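## Task

Take the roll of labels off the bookcase and set it in the top tray of the utility cart, then open the gripper and move the robot away from it. The task fails if the robot topples or is left leaning, and it only counts if the roll stays in the tray with no part of the robot holding it there.

## Robot and tools

ROBOT. A LinearBot: an omnidirectional wheeled base with a column about 1.75 m high. A carriage slides along the column (lift_m, 0 to 1 m) and holds two identical six-joint arms, left and right, each ending in a two-finger gripper. Arm bases sit at roughly 0.57 m + lift_m above the floor; some carriage parts hang about 0.15 m lower. A hand reaches up to 0.78 m from its shoulder but only about 0.38 m downward from its arm base. The hand is about 0.16 m long and 0.1 m wide (0.14 m when open). Parked arm joints 1-6: 0, 0.05, 0.05, 1.45, 0, 0; parked, the robot is about 0.95 m wide and 0.7 m long. The wheel motors are weak, so light resistance already stops a drive. Loose objects may occasionally be nudged by an outside disturbance.

CAMERAS. carriage_camera is fixed on the carriage, facing forward and tilted about 20 degrees down. left_wrist_camera and right_wrist_camera look out past each hand's fingertips. All images are 672x504 pixels.

FRAMES. Base frame: origin on the floor below the base centre, x forward, y left, z up. left_hand and right_hand report the point between that hand's finger pads in this frame, with quat_wxyz giving orientation; the hand's z axis runs along the fingers, which open along its y axis. A hand pointing straight up with joints 1, 5, 6 at 0 reads (1, 0, 0, 0). Odometry frame: the base frame where the scene began; base_odometry counts wheel rotation only, so slip shows as travel. Heading is positive leftward, -3.142 to 3.142.

execute_actions(actions, cameras). actions is a list holding one action or nothing (empty list = just report state and images). An action may have "base", "joints", or both; their motions start at once and may finish at different times. base takes exactly one relative move, measured from where the base last reported itself: translate_m (metres, forward +, -2 to 2), strafe_m (metres, left +, -2 to 2) or rotate_rad (radians, counter-clockwise/left +, -6.3 to 6.3). joints is one dictionary keyed by joint name, covering both arms and the lift, each value an absolute target: lift_m 0 to 1 m; joint1 -2.617 to 3.054 rad (yaw about vertical, 0 forward, + left); joint2 0 to 3.141 (shoulder: 0 upper arm level pointing back, 1.57 vertical, 3.14 level forward); joint3 0 to 3.141 (elbow: 0 folded, 3.14 straight); joint4 -1.57 to 1.57 (wrist pitch, + lifts fingertips); joint5 -1.57 to 1.57 (wrist yaw, + turns fingertips to the RIGHT, opposite to joint1); joint6 -2.094 to 2.094 (roll about finger axis, + clockwise seen from forearm); gripper_m 0 to 0.093 m pad gap. Names are left_joint1_rad...left_joint6_rad, left_gripper_m, and the same with right_. Joints omitted keep pushing toward old targets. Unknown keys or out-of-range values reject the whole call. cameras: list of camera names or "all"; omitted/null means all, [] means none.

wait(seconds): 0 to 10 s with no new commands; returns state and images. zoom_image(camera, region[x0,y0,x1,y1]): enlarges a part (max 504x504 px) of that camera's latest full image. read_manual(section): licence texts only. finished_scene(scene): ends the scene (1 or 2) irreversibly and reports success; the goal must be met and stable first.

RESULTS. base_status and joint_status say how each motion ended: "done" (for the base: wheels turned the commanded amount, slip included; a 1-2 mm move may say done yet fall short), "off_target" (resting away from target, possibly still pushing; normal for a gripper holding something), "contact_stop" or "time_out" (target dropped, holds where it stopped). "joint command not followed" with a "cause:" line means an arm's targets were withheld (self- or arm-to-arm proximity); the gripper still moves, and withheld targets may be retried with later actions. To escape, move only the withheld arm clear, then the other in a later action. on_its_own lists uncommanded behaviour; "held at" is a held target, not a position. motor_effort gives percent of max per motor (+ toward larger values), with peak in brackets; readings carry fixed and random errors. A lift effort that keeps dropping while lowering means a hand or load is resting on something. drive_wheels clearly higher at rest than after free driving means the base is pressing on something. If a stop is reported, later motion calls in the same reply are skipped. Hand readings drift at long reach; a level hand sags 10-17 cm under 1 kg. Grip force is about 45-60 N per pad.

HAZARDS. The robot can tip and never recover; no reading shows lean, only images. Risk grows with a high carriage, outstretched arms, loads, pulling, or sudden stops; about 1.5 kg per hand with both arms forward can tip it. Contact stops come late or not at all; the base may roll another 0.3 m after an arm touches something, and arms are unwatched while turning. After a blocked drive, reverse about 0.2 m (or undo the turn), again if still pressed, before retrying. The base can slide under a table edge and hit the column; backing into such an edge can topple it. Arms have no contact stop and snap to target once freed. Avoid hard arm-on-arm hits or pressure, which can end the run; "ARM HIT" flags a hard self-collision. Motors heat, even an empty outstretched arm: MOTOR HOT from 75 °C, an arm pause at 90 °C, and at 100 °C that arm goes limp and drops; "limit_stop_at_motor_heat" means resend targets. Avoid drops, slips, slams and heavy pushes.

Each tool is called after "Call:" as name([rows], argument=value, ...), one row to a line, values as JSON.

## Session

Call:
execute_actions(actions=[])

Scene clock: 0.00 s.
base_odometry: x=+0.000 y=+0.000 heading=+0.000 (m, m, rad; odometry frame)
base_status: not commanded
joint_positions: lift_m=+0.299 left_joint1_rad=+0.000 left_joint2_rad=+0.027 left_joint3_rad=+0.047 left_joint4_rad=+1.485 left_joint5_rad=-0.032 left_joint6_rad=-0.042 left_gripper_m=+0.094 right_joint1_rad=+0.000 right_joint2_rad=+0.020 right_joint3_rad=+0.048 right_joint4_rad=+1.437 right_joint5_rad=-0.031 right_joint6_rad=+0.033 right_gripper_m=+0.094
joint_status: not commanded
motor_effort: lift_m=+22 drive_wheels=+3 (%)
left_hand: x=+0.2972 y=+0.3553 z=+1.2945 quat_wxyz=(+0.999, -0.017, +0.033, -0.020) (m; base frame)
right_hand: x=+0.3062 y=-0.3445 z=+1.2939 quat_wxyz=(+0.998, -0.014, +0.053, +0.017) (m; base frame)
pictures: carriage_camera, left_wrist_camera, right_wrist_camera
Images, in order (width x height): carriage_camera 672x504, left_wrist_camera 672x504, right_wrist_camera 672x504.

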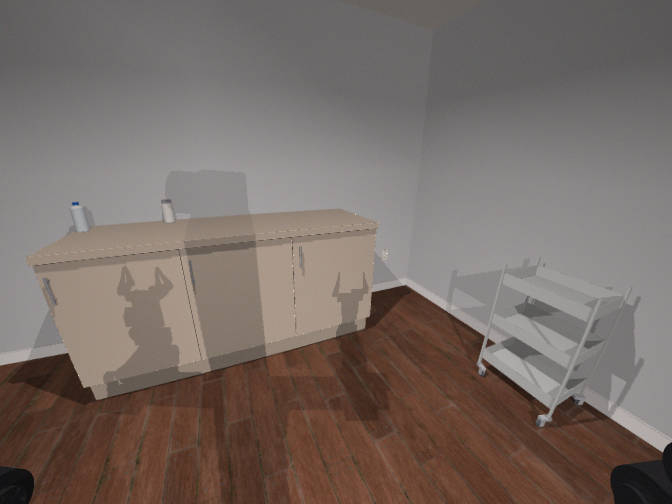

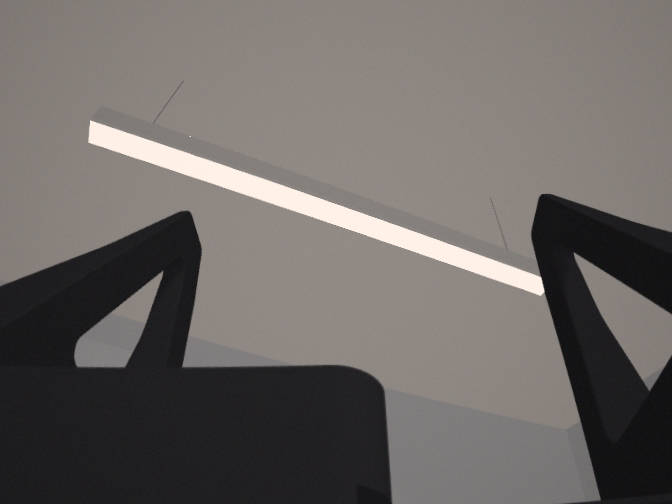

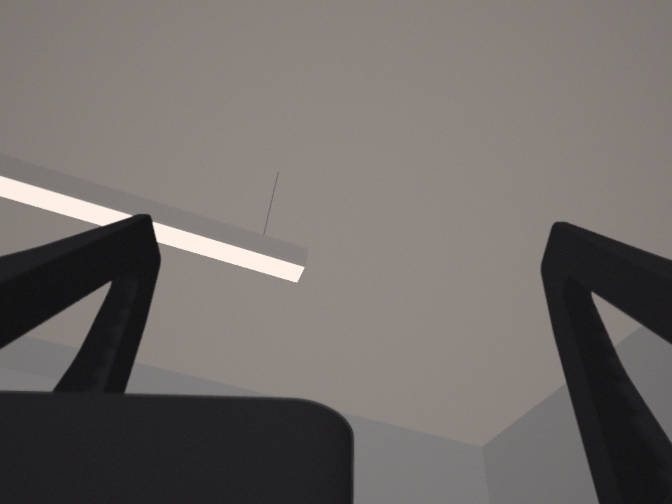

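Call:
execute_actions([
  {"base":{"rotate_rad":1.8}},
], cameras=["carriage_camera"])

Scene clock: 8.33 s.
base_odometry: x=+0.000 y=+0.000 heading=+1.799 (m, m, rad; odometry frame)
base_status: done
joint_positions: lift_m=+0.299 left_joint1_rad=+0.000 left_joint2_rad=+0.027 left_joint3_rad=+0.047 left_joint4_rad=+1.485 left_joint5_rad=-0.032 left_joint6_rad=-0.042 left_gripper_m=+0.094 right_joint1_rad=+0.000 right_joint2_rad=+0.020 right_joint3_rad=+0.048 right_joint4_rad=+1.436 right_joint5_rad=-0.031 right_joint6_rad=+0.033 right_gripper_m=+0.094
joint_status: not commanded
motor_effort: lift_m=+22(22) drive_wheels=+16(43) (%)
left_hand: x=+0.2972 y=+0.3553 z=+1.2945 quat_wxyz=(+0.999, -0.017, +0.033, -0.020) (m; base frame)
right_hand: x=+0.3066 y=-0.3445 z=+1.2939 quat_wxyz=(+0.998, -0.014, +0.054, +0.017) (m; base frame)
pictures: carriage_camera
Images, in order (width x height): carriage_camera 672x504.

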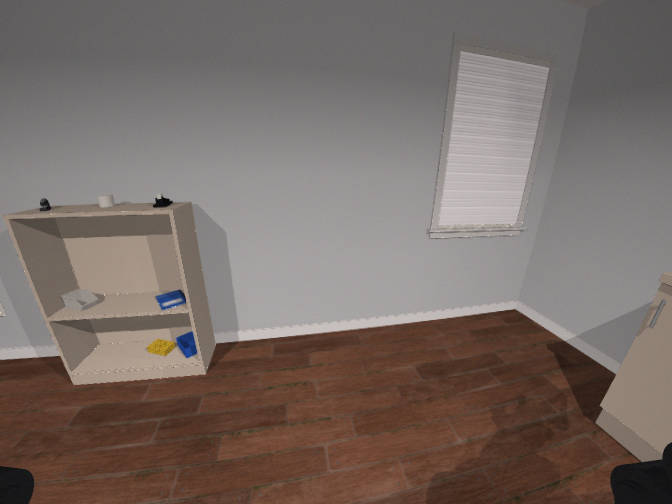

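Call:
zoom_image(camera="carriage_camera", region=[0, 170, 240, 390])

Region (0, 170, 240, 390) of carriage_camera's 672x504 image, scaled by 2.100, with more detail than that image has; it fills the top 462 rows of this view, and the rest is white.

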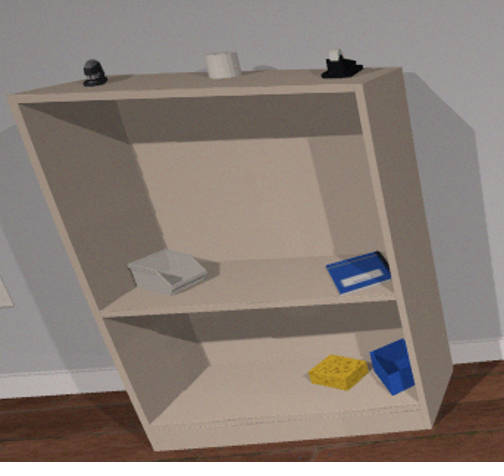

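Call:
execute_actions([
  {"base":{"rotate_rad":0.172},"joints":{"lift_m":0.52}},
], cameras=[])

Call:
execute_actions([
  {"base":{"strafe_m":0.67}},
], cameras=[])

Call:
execute_actions([
  {"base":{"translate_m":0.8},"joints":{"left_joint2_rad":1.9,"left_joint3_rad":1.6,"left_joint4_rad":-0.7}},
], cameras=["carriage_camera","left_wrist_camera"])

Scene clock: 25.77 s.
base_odometry: x=+0.000 y=+0.000 heading=+1.970 (m, m, rad; odometry frame)
base_status: done
joint_positions: lift_m=+0.520 left_joint1_rad=+0.000 left_joint2_rad=+0.027 left_joint3_rad=+0.047 left_joint4_rad=+1.485 left_joint5_rad=-0.032 left_joint6_rad=-0.042 left_gripper_m=+0.094 right_joint1_rad=+0.000 right_joint2_rad=+0.020 right_joint3_rad=+0.048 right_joint4_rad=+1.436 right_joint5_rad=-0.031 right_joint6_rad=+0.033 right_gripper_m=+0.094
joint_status: all done
motor_effort: lift_m=+23(28) drive_wheels=+14(44) (%)
left_hand: x=+0.2973 y=+0.3553 z=+1.5149 quat_wxyz=(+0.999, -0.017, +0.033, -0.020) (m; base frame)
right_hand: x=+0.3065 y=-0.3445 z=+1.5142 quat_wxyz=(+0.998, -0.014, +0.053, +0.017) (m; base frame)
pictures: none
No camera images: the call's "cameras" was empty. Leave "cameras" out to get every camera's image.

Scene clock: 29.43 s.
base_odometry: x=-0.617 y=-0.261 heading=+1.971 (m, m, rad; odometry frame)
base_status: done
joint_positions: lift_m=+0.520 left_joint1_rad=+0.000 left_joint2_rad=+0.027 left_joint3_rad=+0.047 left_joint4_rad=+1.485 left_joint5_rad=-0.032 left_joint6_rad=-0.042 left_gripper_m=+0.094 right_joint1_rad=+0.000 right_joint2_rad=+0.020 right_joint3_rad=+0.048 right_joint4_rad=+1.436 right_joint5_rad=-0.031 right_joint6_rad=+0.033 right_gripper_m=+0.094
joint_status: not commanded
motor_effort: lift_m=+23(23) drive_wheels=-8(43) (%)
left_hand: x=+0.2973 y=+0.3553 z=+1.5149 quat_wxyz=(+0.999, -0.017, +0.033, -0.020) (m; base frame)
right_hand: x=+0.3065 y=-0.3445 z=+1.5142 quat_wxyz=(+0.998, -0.014, +0.053, +0.017) (m; base frame)
pictures: none
No camera images: the call's "cameras" was empty. Leave "cameras" out to get every camera's image.

Scene clock: 33.40 s.
base_odometry: x=-0.929 y=+0.476 heading=+1.971 (m, m, rad; odometry frame)
base_status: done
joint_positions: lift_m=+0.520 left_joint1_rad=+0.000 left_joint2_rad=+1.904 left_joint3_rad=+1.580 left_joint4_rad=-0.699 left_joint5_rad=-0.032 left_joint6_rad=-0.042 left_gripper_m=+0.094 right_joint1_rad=+0.000 right_joint2_rad=+0.020 right_joint3_rad=+0.048 right_joint4_rad=+1.437 right_joint5_rad=-0.031 right_joint6_rad=+0.033 right_gripper_m=+0.094
joint_status: all done
motor_effort: lift_m=+23(23) drive_wheels=-8(42) (%)
left_hand: x=+0.7668 y=+0.3555 z=+1.2162 quat_wxyz=(+0.271, -0.025, +0.962, +0.010) (m; base frame)
right_hand: x=+0.3063 y=-0.3445 z=+1.5142 quat_wxyz=(+0.998, -0.014, +0.053, +0.017) (m; base frame)
pictures: carriage_camera, left_wrist_camera
Images, in order (width x height): carriage_camera 672x504, left_wrist_camera 672x504.

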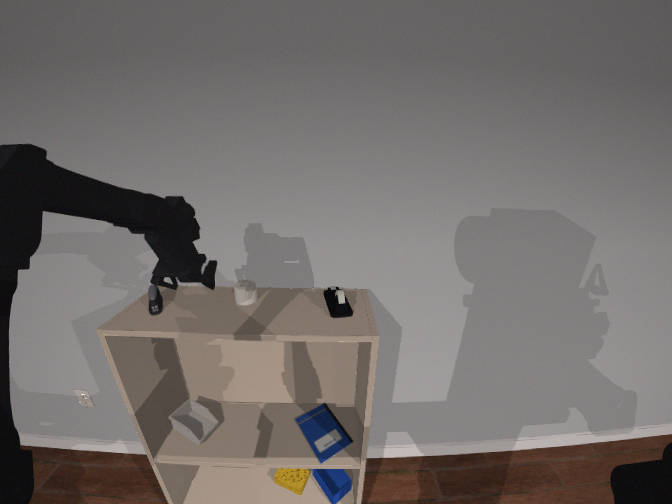

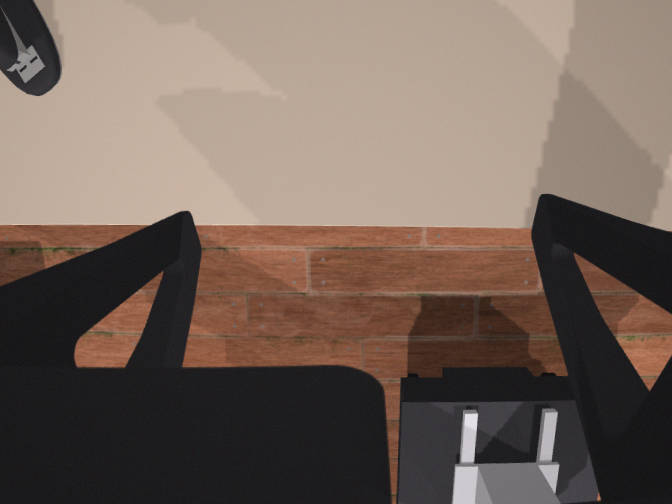

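Call:
zoom_image(camera="carriage_camera", region=[90, 240, 390, 360])

Region (90, 240, 390, 360) of carriage_camera's 672x504 image, scaled by 1.680, with more detail than that image has; it fills the top 202 rows of this view, and the rest is white.

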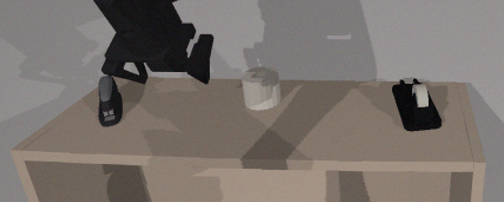

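Call:
execute_actions([
  {"base":{"strafe_m":-0.05}},
], cameras=[])

Call:
execute_actions([
  {"base":{"translate_m":0.17},"joints":{"lift_m":0.47}},
], cameras=["carriage_camera","left_wrist_camera"])

Scene clock: 42.57 s.
base_odometry: x=-0.883 y=+0.496 heading=+1.972 (m, m, rad; odometry frame)
base_status: done
joint_positions: lift_m=+0.520 left_joint1_rad=+0.001 left_joint2_rad=+1.904 left_joint3_rad=+1.580 left_joint4_rad=-0.699 left_joint5_rad=-0.032 left_joint6_rad=-0.042 left_gripper_m=+0.094 right_joint1_rad=+0.000 right_joint2_rad=+0.020 right_joint3_rad=+0.048 right_joint4_rad=+1.437 right_joint5_rad=-0.031 right_joint6_rad=+0.033 right_gripper_m=+0.094
joint_status: not commanded
motor_effort: lift_m=+23(23) drive_wheels=-2(37) (%)
left_hand: x=+0.7668 y=+0.3559 z=+1.2162 quat_wxyz=(+0.271, -0.025, +0.962, +0.010) (m; base frame)
right_hand: x=+0.3064 y=-0.3445 z=+1.5142 quat_wxyz=(+0.998, -0.014, +0.053, +0.017) (m; base frame)
pictures: none
No camera images: the call's "cameras" was empty. Leave "cameras" out to get every camera's image.

Scene clock: 44.63 s.
base_odometry: x=-0.949 y=+0.652 heading=+1.971 (m, m, rad; odometry frame)
base_status: done
joint_positions: lift_m=+0.470 left_joint1_rad=+0.001 left_joint2_rad=+1.901 left_joint3_rad=+1.588 left_joint4_rad=-0.703 left_joint5_rad=-0.032 left_joint6_rad=-0.042 left_gripper_m=+0.094 right_joint1_rad=+0.000 right_joint2_rad=+0.020 right_joint3_rad=+0.048 right_joint4_rad=+1.437 right_joint5_rad=-0.031 right_joint6_rad=+0.033 right_gripper_m=+0.094
joint_status: all done
motor_effort: lift_m=+20(19) drive_wheels=-7(37) (%)
left_hand: x=+0.7678 y=+0.3559 z=+1.1704 quat_wxyz=(+0.274, -0.025, +0.961, +0.010) (m; base frame)
right_hand: x=+0.3062 y=-0.3445 z=+1.4647 quat_wxyz=(+0.998, -0.014, +0.053, +0.017) (m; base frame)
pictures: carriage_camera, left_wrist_camera
Images, in order (width x height): carriage_camera 672x504, left_wrist_camera 672x504.

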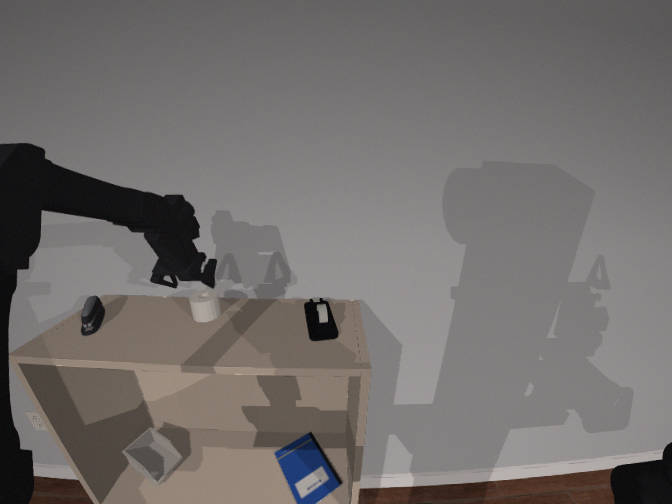

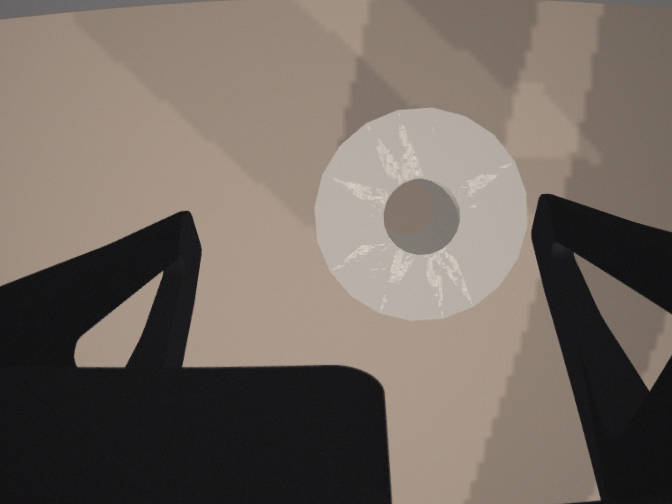

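Call:
execute_actions([
  {"base":{"strafe_m":-0.02},"joints":{"lift_m":0.45}},
], cameras=["left_wrist_camera"])

Scene clock: 51.80 s.
base_odometry: x=-0.931 y=+0.660 heading=+1.971 (m, m, rad; odometry frame)
base_status: done
joint_positions: lift_m=+0.450 left_joint1_rad=+0.001 left_joint2_rad=+1.904 left_joint3_rad=+1.588 left_joint4_rad=-0.702 left_joint5_rad=-0.032 left_joint6_rad=-0.042 left_gripper_m=+0.094 right_joint1_rad=+0.000 right_joint2_rad=+0.020 right_joint3_rad=+0.048 right_joint4_rad=+1.437 right_joint5_rad=-0.031 right_joint6_rad=+0.033 right_gripper_m=+0.094
joint_status: all done
motor_effort: lift_m=+19(20) drive_wheels=-6(27) (%)
left_hand: x=+0.7681 y=+0.3557 z=+1.1493 quat_wxyz=(+0.273, -0.025, +0.962, +0.010) (m; base frame)
right_hand: x=+0.3062 y=-0.3445 z=+1.4447 quat_wxyz=(+0.998, -0.014, +0.053, +0.017) (m; base frame)
pictures: left_wrist_camera
Images, in order (width x height): left_wrist_camera 672x504.

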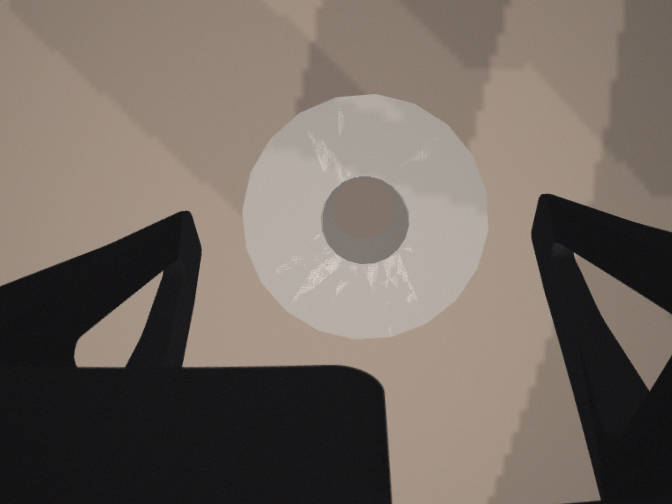

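Call:
execute_actions([
  {"joints":{"lift_m":0.408}},
], cameras=["carriage_camera","left_wrist_camera"])

Call:
execute_actions([
  {"joints":{"left_gripper_m":0.055}},
], cameras=["carriage_camera","left_wrist_camera"])

Scene clock: 55.20 s.
base_odometry: x=-0.931 y=+0.660 heading=+1.971 (m, m, rad; odometry frame)
base_status: not commanded
joint_positions: lift_m=+0.408 left_joint1_rad=+0.001 left_joint2_rad=+1.904 left_joint3_rad=+1.588 left_joint4_rad=-0.702 left_joint5_rad=-0.032 left_joint6_rad=-0.042 left_gripper_m=+0.094 right_joint1_rad=+0.000 right_joint2_rad=+0.020 right_joint3_rad=+0.048 right_joint4_rad=+1.437 right_joint5_rad=-0.031 right_joint6_rad=+0.033 right_gripper_m=+0.094
joint_status: all done
motor_effort: lift_m=+19(19) drive_wheels=-5(5) (%)
left_hand: x=+0.7680 y=+0.3557 z=+1.1073 quat_wxyz=(+0.273, -0.025, +0.962, +0.010) (m; base frame)
right_hand: x=+0.3063 y=-0.3445 z=+1.4027 quat_wxyz=(+0.998, -0.014, +0.053, +0.017) (m; base frame)
pictures: carriage_camera, left_wrist_camera
Images, in order (width x height): carriage_camera 672x504, left_wrist_camera 672x504.

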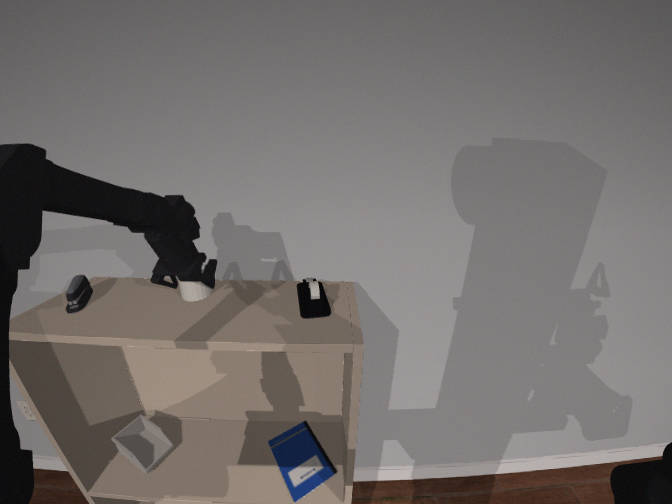

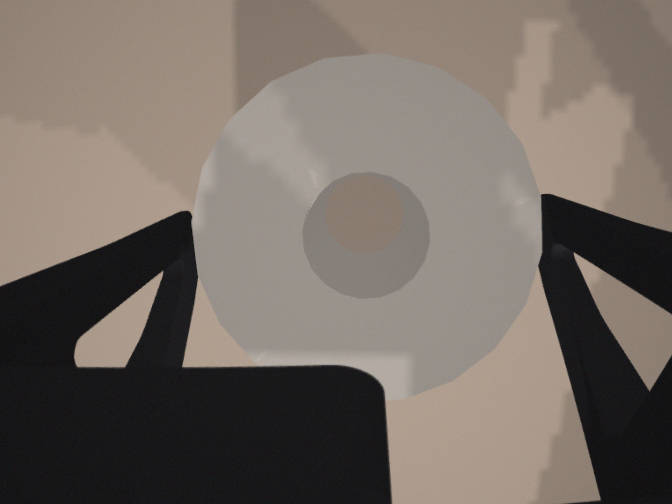

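Scene clock: 55.77 s.
base_odometry: x=-0.931 y=+0.660 heading=+1.971 (m, m, rad; odometry frame)
base_status: not commanded
joint_positions: lift_m=+0.408 left_joint1_rad=+0.001 left_joint2_rad=+1.904 left_joint3_rad=+1.588 left_joint4_rad=-0.702 left_joint5_rad=-0.032 left_joint6_rad=-0.042 left_gripper_m=+0.068 right_joint1_rad=+0.000 right_joint2_rad=+0.020 right_joint3_rad=+0.048 right_joint4_rad=+1.437 right_joint5_rad=-0.031 right_joint6_rad=+0.033 right_gripper_m=+0.094
joint_status: left_gripper_m off_target (ended at +0.068, target +0.055)
motor_effort: lift_m=+19(19) drive_wheels=-5(5) (%)
left_hand: x=+0.7680 y=+0.3556 z=+1.1073 quat_wxyz=(+0.273, -0.025, +0.962, +0.010) (m; base frame)
right_hand: x=+0.3063 y=-0.3445 z=+1.4027 quat_wxyz=(+0.998, -0.014, +0.053, +0.017) (m; base frame)
pictures: carriage_camera, left_wrist_camera
Images, in order (width x height): carriage_camera 672x504, left_wrist_camera 672x504.

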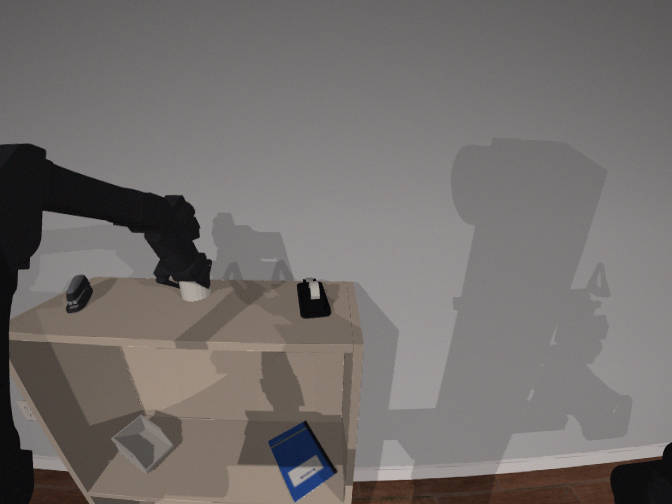

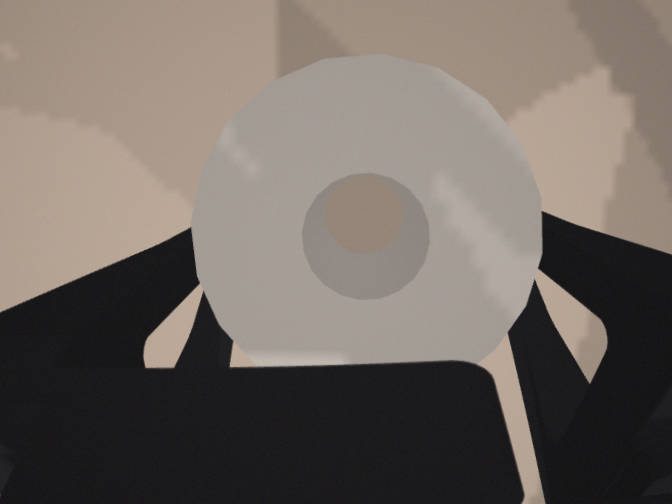

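Call:
execute_actions([
  {"joints":{"lift_m":0.45}},
], cameras=["left_wrist_camera"])

Call:
execute_actions([
  {"base":{"translate_m":-0.95}},
], cameras=[])

Call:
execute_actions([
  {"base":{"strafe_m":-0.96},"joints":{"lift_m":0.3}},
], cameras=[])

Call:
execute_actions([
  {"base":{"rotate_rad":-3.14}},
], cameras=["carriage_camera","left_wrist_camera"])

Scene clock: 61.10 s.
base_odometry: x=-0.931 y=+0.660 heading=+1.971 (m, m, rad; odometry frame)
base_status: not commanded
joint_positions: lift_m=+0.450 left_joint1_rad=+0.001 left_joint2_rad=+1.905 left_joint3_rad=+1.588 left_joint4_rad=-0.713 left_joint5_rad=-0.032 left_joint6_rad=-0.042 left_gripper_m=+0.068 right_joint1_rad=+0.000 right_joint2_rad=+0.020 right_joint3_rad=+0.048 right_joint4_rad=+1.437 right_joint5_rad=-0.031 right_joint6_rad=+0.033 right_gripper_m=+0.094
joint_status: all done
motor_effort: lift_m=+24(29) drive_wheels=-4(5) (%)
left_hand: x=+0.7657 y=+0.3556 z=+1.1470 quat_wxyz=(+0.267, -0.025, +0.963, +0.010) (m; base frame)
right_hand: x=+0.3064 y=-0.3445 z=+1.4441 quat_wxyz=(+0.998, -0.014, +0.053, +0.017) (m; base frame)
pictures: left_wrist_camera
Images, in order (width x height): left_wrist_camera 672x504.

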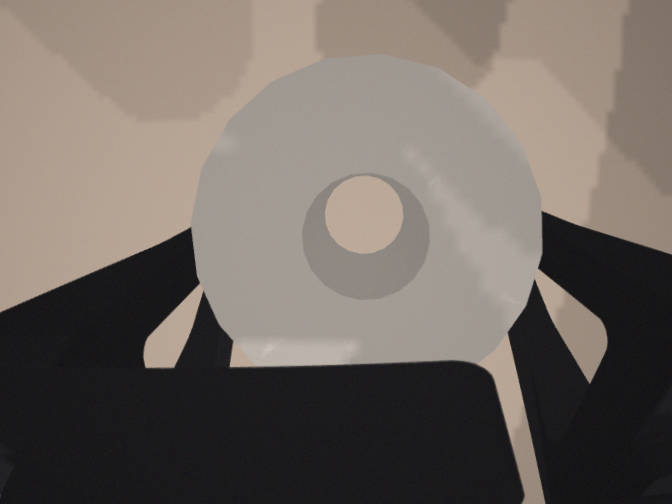

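Scene clock: 65.40 s.
base_odometry: x=-0.561 y=-0.215 heading=+1.971 (m, m, rad; odometry frame)
base_status: done
joint_positions: lift_m=+0.450 left_joint1_rad=+0.001 left_joint2_rad=+1.905 left_joint3_rad=+1.588 left_joint4_rad=-0.714 left_joint5_rad=-0.032 left_joint6_rad=-0.042 left_gripper_m=+0.068 right_joint1_rad=+0.000 right_joint2_rad=+0.020 right_joint3_rad=+0.048 right_joint4_rad=+1.436 right_joint5_rad=-0.031 right_joint6_rad=+0.033 right_gripper_m=+0.094
joint_status: not commanded
motor_effort: lift_m=+24(24) drive_wheels=-4(38) (%)
left_hand: x=+0.7657 y=+0.3556 z=+1.1470 quat_wxyz=(+0.267, -0.025, +0.963, +0.010) (m; base frame)
right_hand: x=+0.3065 y=-0.3445 z=+1.4441 quat_wxyz=(+0.998, -0.014, +0.053, +0.017) (m; base frame)
pictures: none
No camera images: the call's "cameras" was empty. Leave "cameras" out to get every camera's image.

Scene clock: 69.70 s.
base_odometry: x=+0.323 y=+0.159 heading=+1.971 (m, m, rad; odometry frame)
base_status: done
joint_positions: lift_m=+0.300 left_joint1_rad=+0.001 left_joint2_rad=+1.912 left_joint3_rad=+1.588 left_joint4_rad=-0.718 left_joint5_rad=-0.032 left_joint6_rad=-0.042 left_gripper_m=+0.068 right_joint1_rad=+0.000 right_joint2_rad=+0.020 right_joint3_rad=+0.048 right_joint4_rad=+1.436 right_joint5_rad=-0.031 right_joint6_rad=+0.033 right_gripper_m=+0.094
joint_status: all done
motor_effort: lift_m=+20(20) drive_wheels=-5(36) (%)
left_hand: x=+0.7648 y=+0.3557 z=+0.9933 quat_wxyz=(+0.261, -0.025, +0.965, +0.010) (m; base frame)
right_hand: x=+0.3065 y=-0.3445 z=+1.2946 quat_wxyz=(+0.998, -0.014, +0.053, +0.017) (m; base frame)
pictures: none
No camera images: the call's "cameras" was empty. Leave "cameras" out to get every camera's image.

Scene clock: 73.97 s.
base_odometry: x=+0.323 y=+0.160 heading=-1.168 (m, m, rad; odometry frame)
base_status: done
joint_positions: lift_m=+0.300 left_joint1_rad=+0.008 left_joint2_rad=+1.912 left_joint3_rad=+1.588 left_joint4_rad=-0.704 left_joint5_rad=-0.034 left_joint6_rad=-0.042 left_gripper_m=+0.068 right_joint1_rad=+0.000 right_joint2_rad=+0.020 right_joint3_rad=+0.048 right_joint4_rad=+1.432 right_joint5_rad=-0.031 right_joint6_rad=+0.033 right_gripper_m=+0.094
joint_status: not commanded
motor_effort: lift_m=+20(20) drive_wheels=+15(52) (%)
left_hand: x=+0.7677 y=+0.3595 z=+0.9951 quat_wxyz=(+0.268, -0.029, +0.963, +0.012) (m; base frame)
right_hand: x=+0.3074 y=-0.3445 z=+1.2945 quat_wxyz=(+0.998, -0.014, +0.055, +0.017) (m; base frame)
pictures: carriage_camera, left_wrist_camera
Images, in order (width x height): carriage_camera 672x504, left_wrist_camera 672x504.

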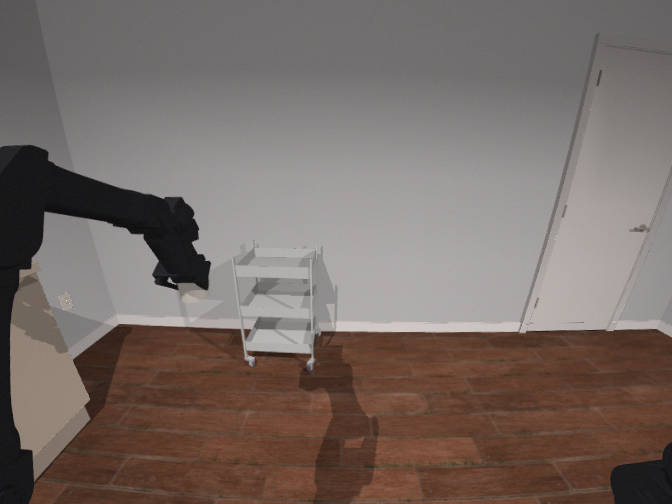

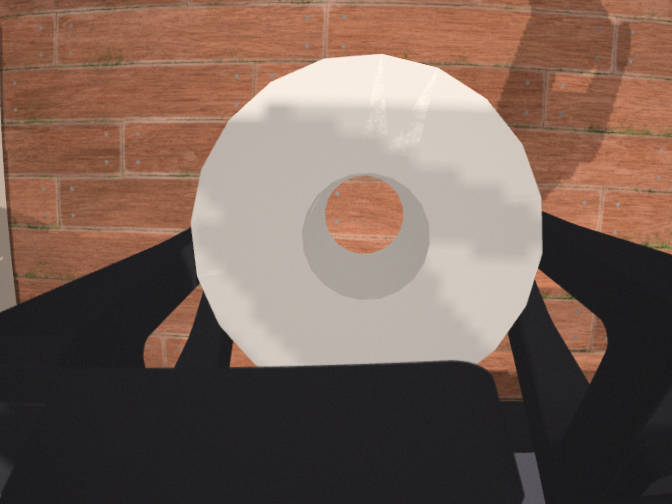

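Call:
execute_actions([
  {"base":{"translate_m":0.83},"joints":{"lift_m":0.2}},
], cameras=["carriage_camera","left_wrist_camera"])

Scene clock: 80.93 s.
base_odometry: x=+0.648 y=-0.605 heading=-1.169 (m, m, rad; odometry frame)
base_status: done
joint_positions: lift_m=+0.200 left_joint1_rad=+0.008 left_joint2_rad=+1.910 left_joint3_rad=+1.588 left_joint4_rad=-0.720 left_joint5_rad=-0.034 left_joint6_rad=-0.042 left_gripper_m=+0.068 right_joint1_rad=+0.000 right_joint2_rad=+0.020 right_joint3_rad=+0.048 right_joint4_rad=+1.435 right_joint5_rad=-0.031 right_joint6_rad=+0.033 right_gripper_m=+0.094
joint_status: all done
motor_effort: lift_m=+20(20) drive_wheels=-10(45) (%)
left_hand: x=+0.7643 y=+0.3593 z=+0.8943 quat_wxyz=(+0.262, -0.028, +0.965, +0.012) (m; base frame)
right_hand: x=+0.3068 y=-0.3445 z=+1.1946 quat_wxyz=(+0.998, -0.014, +0.054, +0.017) (m; base frame)
pictures: carriage_camera, left_wrist_camera
Images, in order (width x height): carriage_camera 672x504, left_wrist_camera 672x504.

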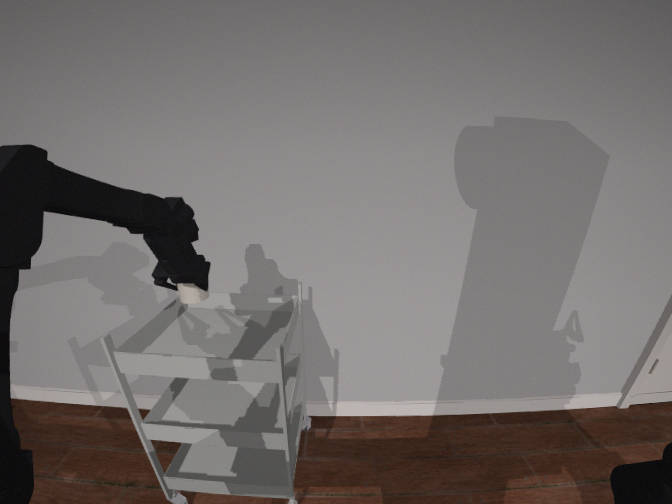

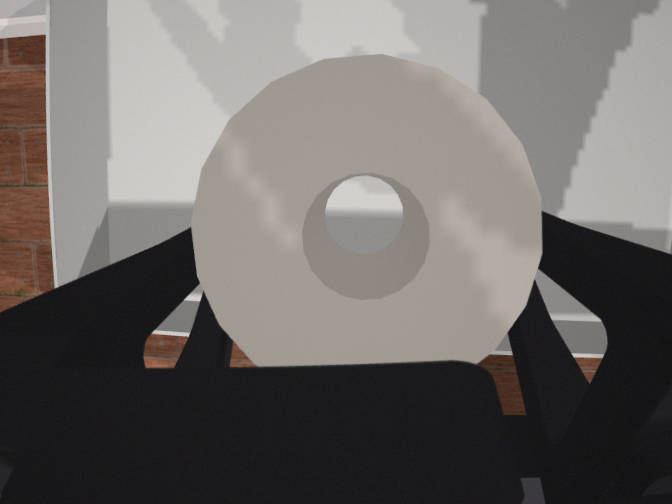

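Call:
execute_actions([
  {"base":{"translate_m":0.06},"joints":{"lift_m":0.07}},
], cameras=["carriage_camera","left_wrist_camera"])

Scene clock: 84.83 s.
base_odometry: x=+0.671 y=-0.660 heading=-1.170 (m, m, rad; odometry frame)
base_status: done
joint_positions: lift_m=+0.070 left_joint1_rad=+0.007 left_joint2_rad=+1.916 left_joint3_rad=+1.588 left_joint4_rad=-0.718 left_joint5_rad=-0.034 left_joint6_rad=-0.042 left_gripper_m=+0.068 right_joint1_rad=+0.000 right_joint2_rad=+0.020 right_joint3_rad=+0.048 right_joint4_rad=+1.436 right_joint5_rad=-0.031 right_joint6_rad=+0.033 right_gripper_m=+0.094
joint_status: all done
motor_effort: lift_m=+20(21) drive_wheels=-8(44) (%)
left_hand: x=+0.7648 y=+0.3587 z=+0.7617 quat_wxyz=(+0.260, -0.028, +0.965, +0.012) (m; base frame)
right_hand: x=+0.3066 y=-0.3445 z=+1.0646 quat_wxyz=(+0.998, -0.014, +0.054, +0.017) (m; base frame)
pictures: carriage_camera, left_wrist_camera
Images, in order (width x height): carriage_camera 672x504, left_wrist_camera 672x504.

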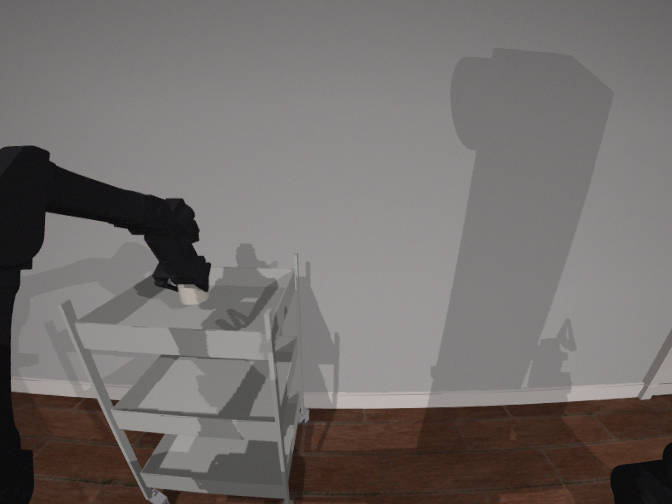

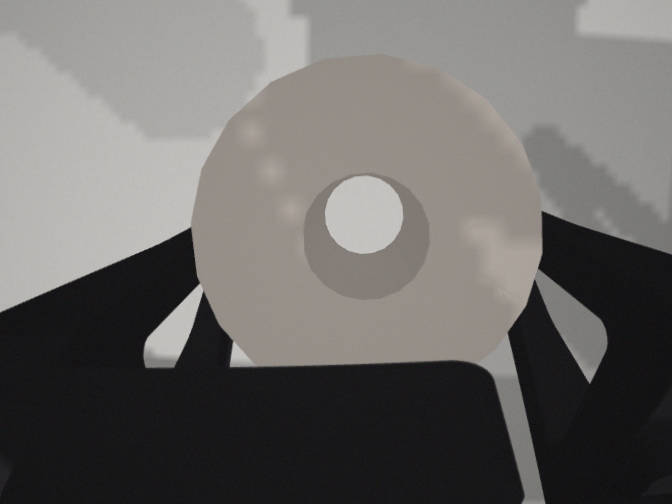

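Call:
execute_actions([
  {"joints":{"lift_m":0.04}},
], cameras=["left_wrist_camera"])

Scene clock: 86.80 s.
base_odometry: x=+0.671 y=-0.660 heading=-1.170 (m, m, rad; odometry frame)
base_status: not commanded
joint_positions: lift_m=+0.040 left_joint1_rad=+0.007 left_joint2_rad=+1.915 left_joint3_rad=+1.588 left_joint4_rad=-0.720 left_joint5_rad=-0.034 left_joint6_rad=-0.042 left_gripper_m=+0.068 right_joint1_rad=+0.000 right_joint2_rad=+0.020 right_joint3_rad=+0.048 right_joint4_rad=+1.436 right_joint5_rad=-0.031 right_joint6_rad=+0.033 right_gripper_m=+0.094
joint_status: all done
motor_effort: lift_m=+20(20) drive_wheels=-8(9) (%)
left_hand: x=+0.7645 y=+0.3587 z=+0.7321 quat_wxyz=(+0.259, -0.028, +0.965, +0.012) (m; base frame)
right_hand: x=+0.3066 y=-0.3445 z=+1.0346 quat_wxyz=(+0.998, -0.014, +0.054, +0.017) (m; base frame)
pictures: left_wrist_camera
Images, in order (width x height): left_wrist_camera 672x504.

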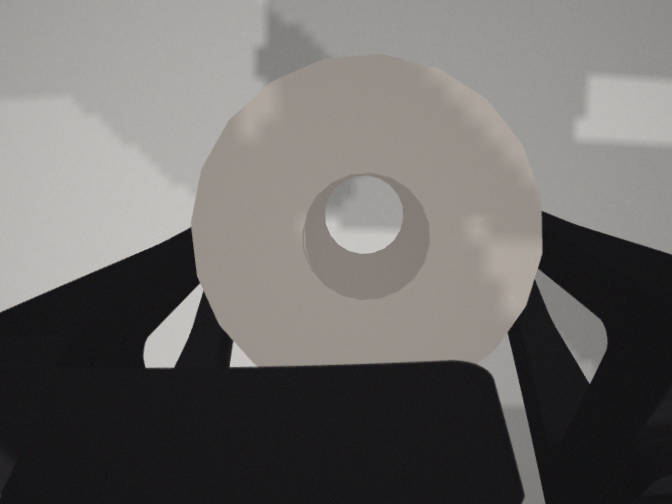

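Call:
execute_actions([
  {"joints":{"lift_m":0.022}},
], cameras=["left_wrist_camera"])

Scene clock: 89.77 s.
base_odometry: x=+0.671 y=-0.660 heading=-1.170 (m, m, rad; odometry frame)
base_status: not commanded
joint_positions: lift_m=+0.022 left_joint1_rad=+0.007 left_joint2_rad=+1.914 left_joint3_rad=+1.588 left_joint4_rad=-0.721 left_joint5_rad=-0.034 left_joint6_rad=-0.042 left_gripper_m=+0.068 right_joint1_rad=+0.000 right_joint2_rad=+0.020 right_joint3_rad=+0.048 right_joint4_rad=+1.436 right_joint5_rad=-0.031 right_joint6_rad=+0.033 right_gripper_m=+0.094
joint_status: all done
motor_effort: lift_m=+20(19) drive_wheels=-7(8) (%)
left_hand: x=+0.7642 y=+0.3587 z=+0.7141 quat_wxyz=(+0.259, -0.028, +0.965, +0.012) (m; base frame)
right_hand: x=+0.3065 y=-0.3445 z=+1.0166 quat_wxyz=(+0.998, -0.014, +0.053, +0.017) (m; base frame)
pictures: left_wrist_camera
Images, in order (width x height): left_wrist_camera 672x504.

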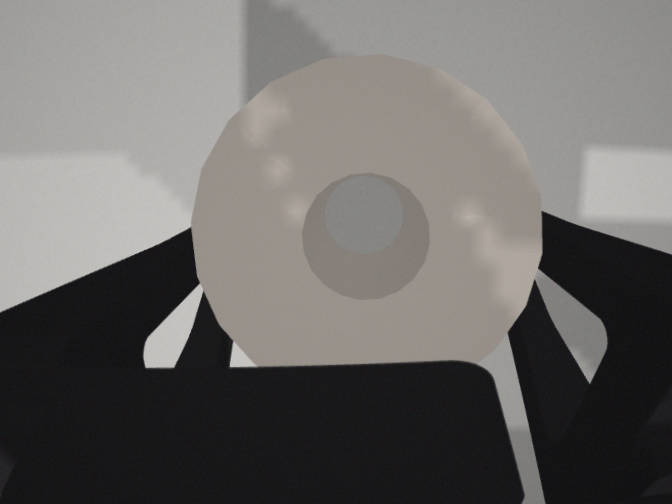

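Call:
execute_actions([
  {"joints":{"lift_m":0.012}},
], cameras=[])

Call:
execute_actions([
  {"joints":{"left_gripper_m":0.093}},
], cameras=["left_wrist_camera"])

Call:
execute_actions([
  {"joints":{"lift_m":0.17}},
], cameras=["left_wrist_camera"])

Call:
execute_actions([
  {"base":{"translate_m":-0.5},"joints":{"left_joint2_rad":0.05,"left_joint3_rad":0.05,"left_joint4_rad":1.45}},
], cameras=["carriage_camera"])

Scene clock: 93.77 s.
base_odometry: x=+0.671 y=-0.660 heading=-1.170 (m, m, rad; odometry frame)
base_status: not commanded
joint_positions: lift_m=+0.012 left_joint1_rad=+0.007 left_joint2_rad=+1.903 left_joint3_rad=+1.588 left_joint4_rad=-0.714 left_joint5_rad=-0.033 left_joint6_rad=-0.042 left_gripper_m=+0.068 right_joint1_rad=+0.000 right_joint2_rad=+0.020 right_joint3_rad=+0.048 right_joint4_rad=+1.437 right_joint5_rad=-0.031 right_joint6_rad=+0.033 right_gripper_m=+0.094
joint_status: all done
motor_effort: lift_m=+19(20) drive_wheels=+7(7) (%)
left_hand: x=+0.7656 y=+0.3586 z=+0.7100 quat_wxyz=(+0.268, -0.028, +0.963, +0.011) (m; base frame)
right_hand: x=+0.3064 y=-0.3445 z=+1.0067 quat_wxyz=(+0.998, -0.014, +0.053, +0.017) (m; base frame)
pictures: none
No camera images: the call's "cameras" was empty. Leave "cameras" out to get every camera's image.

Scene clock: 94.33 s.
base_odometry: x=+0.671 y=-0.660 heading=-1.170 (m, m, rad; odometry frame)
base_status: not commanded
joint_positions: lift_m=+0.012 left_joint1_rad=+0.007 left_joint2_rad=+1.903 left_joint3_rad=+1.588 left_joint4_rad=-0.713 left_joint5_rad=-0.033 left_joint6_rad=-0.042 left_gripper_m=+0.093 right_joint1_rad=+0.000 right_joint2_rad=+0.020 right_joint3_rad=+0.048 right_joint4_rad=+1.437 right_joint5_rad=-0.031 right_joint6_rad=+0.033 right_gripper_m=+0.094
joint_status: all done
motor_effort: lift_m=+19(19) drive_wheels=-6(6) (%)
left_hand: x=+0.7658 y=+0.3586 z=+0.7101 quat_wxyz=(+0.268, -0.028, +0.963, +0.011) (m; base frame)
right_hand: x=+0.3064 y=-0.3445 z=+1.0067 quat_wxyz=(+0.998, -0.014, +0.053, +0.017) (m; base frame)
pictures: left_wrist_camera
Images, in order (width x height): left_wrist_camera 672x504.

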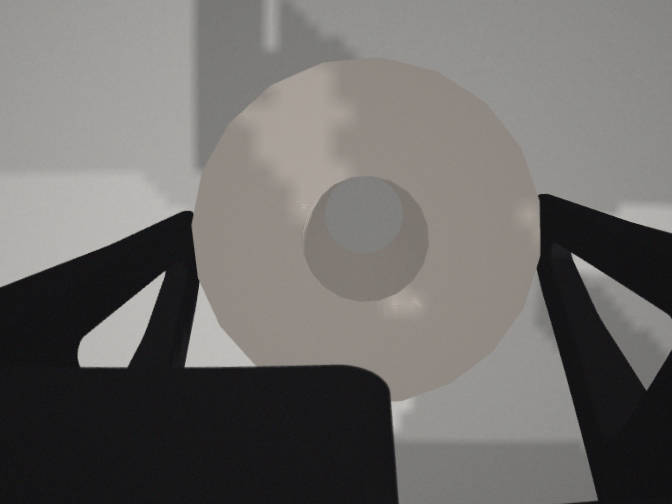

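Scene clock: 95.50 s.
base_odometry: x=+0.671 y=-0.660 heading=-1.170 (m, m, rad; odometry frame)
base_status: not commanded
joint_positions: lift_m=+0.170 left_joint1_rad=+0.007 left_joint2_rad=+1.899 left_joint3_rad=+1.588 left_joint4_rad=-0.703 left_joint5_rad=-0.033 left_joint6_rad=-0.042 left_gripper_m=+0.093 right_joint1_rad=+0.000 right_joint2_rad=+0.020 right_joint3_rad=+0.048 right_joint4_rad=+1.436 right_joint5_rad=-0.031 right_joint6_rad=+0.033 right_gripper_m=+0.094
joint_status: all done
motor_effort: lift_m=+24(29) drive_wheels=+7(7) (%)
left_hand: x=+0.7677 y=+0.3586 z=+0.8708 quat_wxyz=(+0.275, -0.028, +0.961, +0.011) (m; base frame)
right_hand: x=+0.3065 y=-0.3445 z=+1.1642 quat_wxyz=(+0.998, -0.014, +0.053, +0.017) (m; base frame)
pictures: left_wrist_camera
Images, in order (width x height): left_wrist_camera 672x504.

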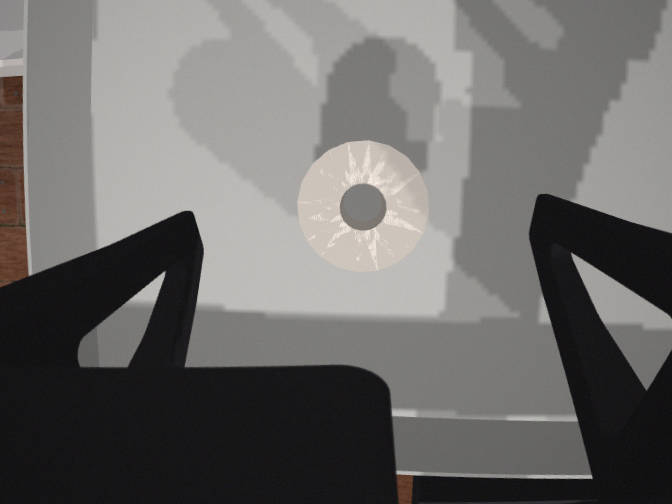

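Scene clock: 98.73 s.
base_odometry: x=+0.476 y=-0.199 heading=-1.171 (m, m, rad; odometry frame)
base_status: done
joint_positions: lift_m=+0.170 left_joint1_rad=+0.006 left_joint2_rad=+0.054 left_joint3_rad=+0.067 left_joint4_rad=+1.454 left_joint5_rad=-0.033 left_joint6_rad=-0.042 left_gripper_m=+0.093 right_joint1_rad=+0.000 right_joint2_rad=+0.020 right_joint3_rad=+0.048 right_joint4_rad=+1.436 right_joint5_rad=-0.031 right_joint6_rad=+0.033 right_gripper_m=+0.094
joint_status: all done
motor_effort: lift_m=+24(24) drive_wheels=-6(43) (%)
left_hand: x=+0.3075 y=+0.3556 z=+1.1695 quat_wxyz=(+0.998, -0.018, +0.052, -0.017) (m; base frame)
right_hand: x=+0.3066 y=-0.3445 z=+1.1641 quat_wxyz=(+0.998, -0.014, +0.054, +0.017) (m; base frame)
pictures: carriage_camera
Images, in order (width x height): carriage_camera 672x504.

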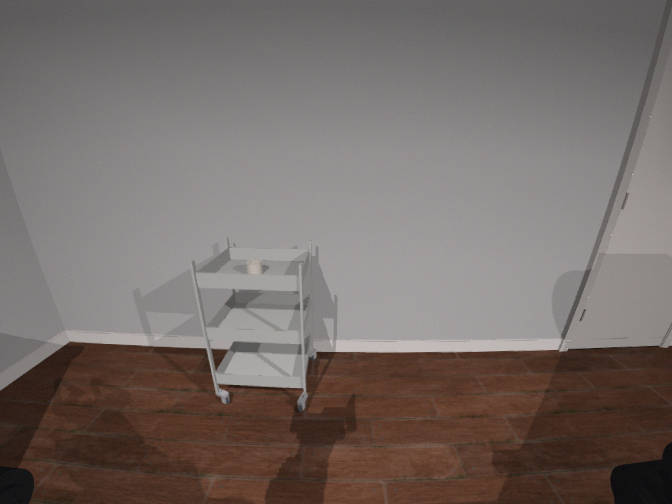

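Call:
finished_scene(scene=1)

The scene is finished: the task was done.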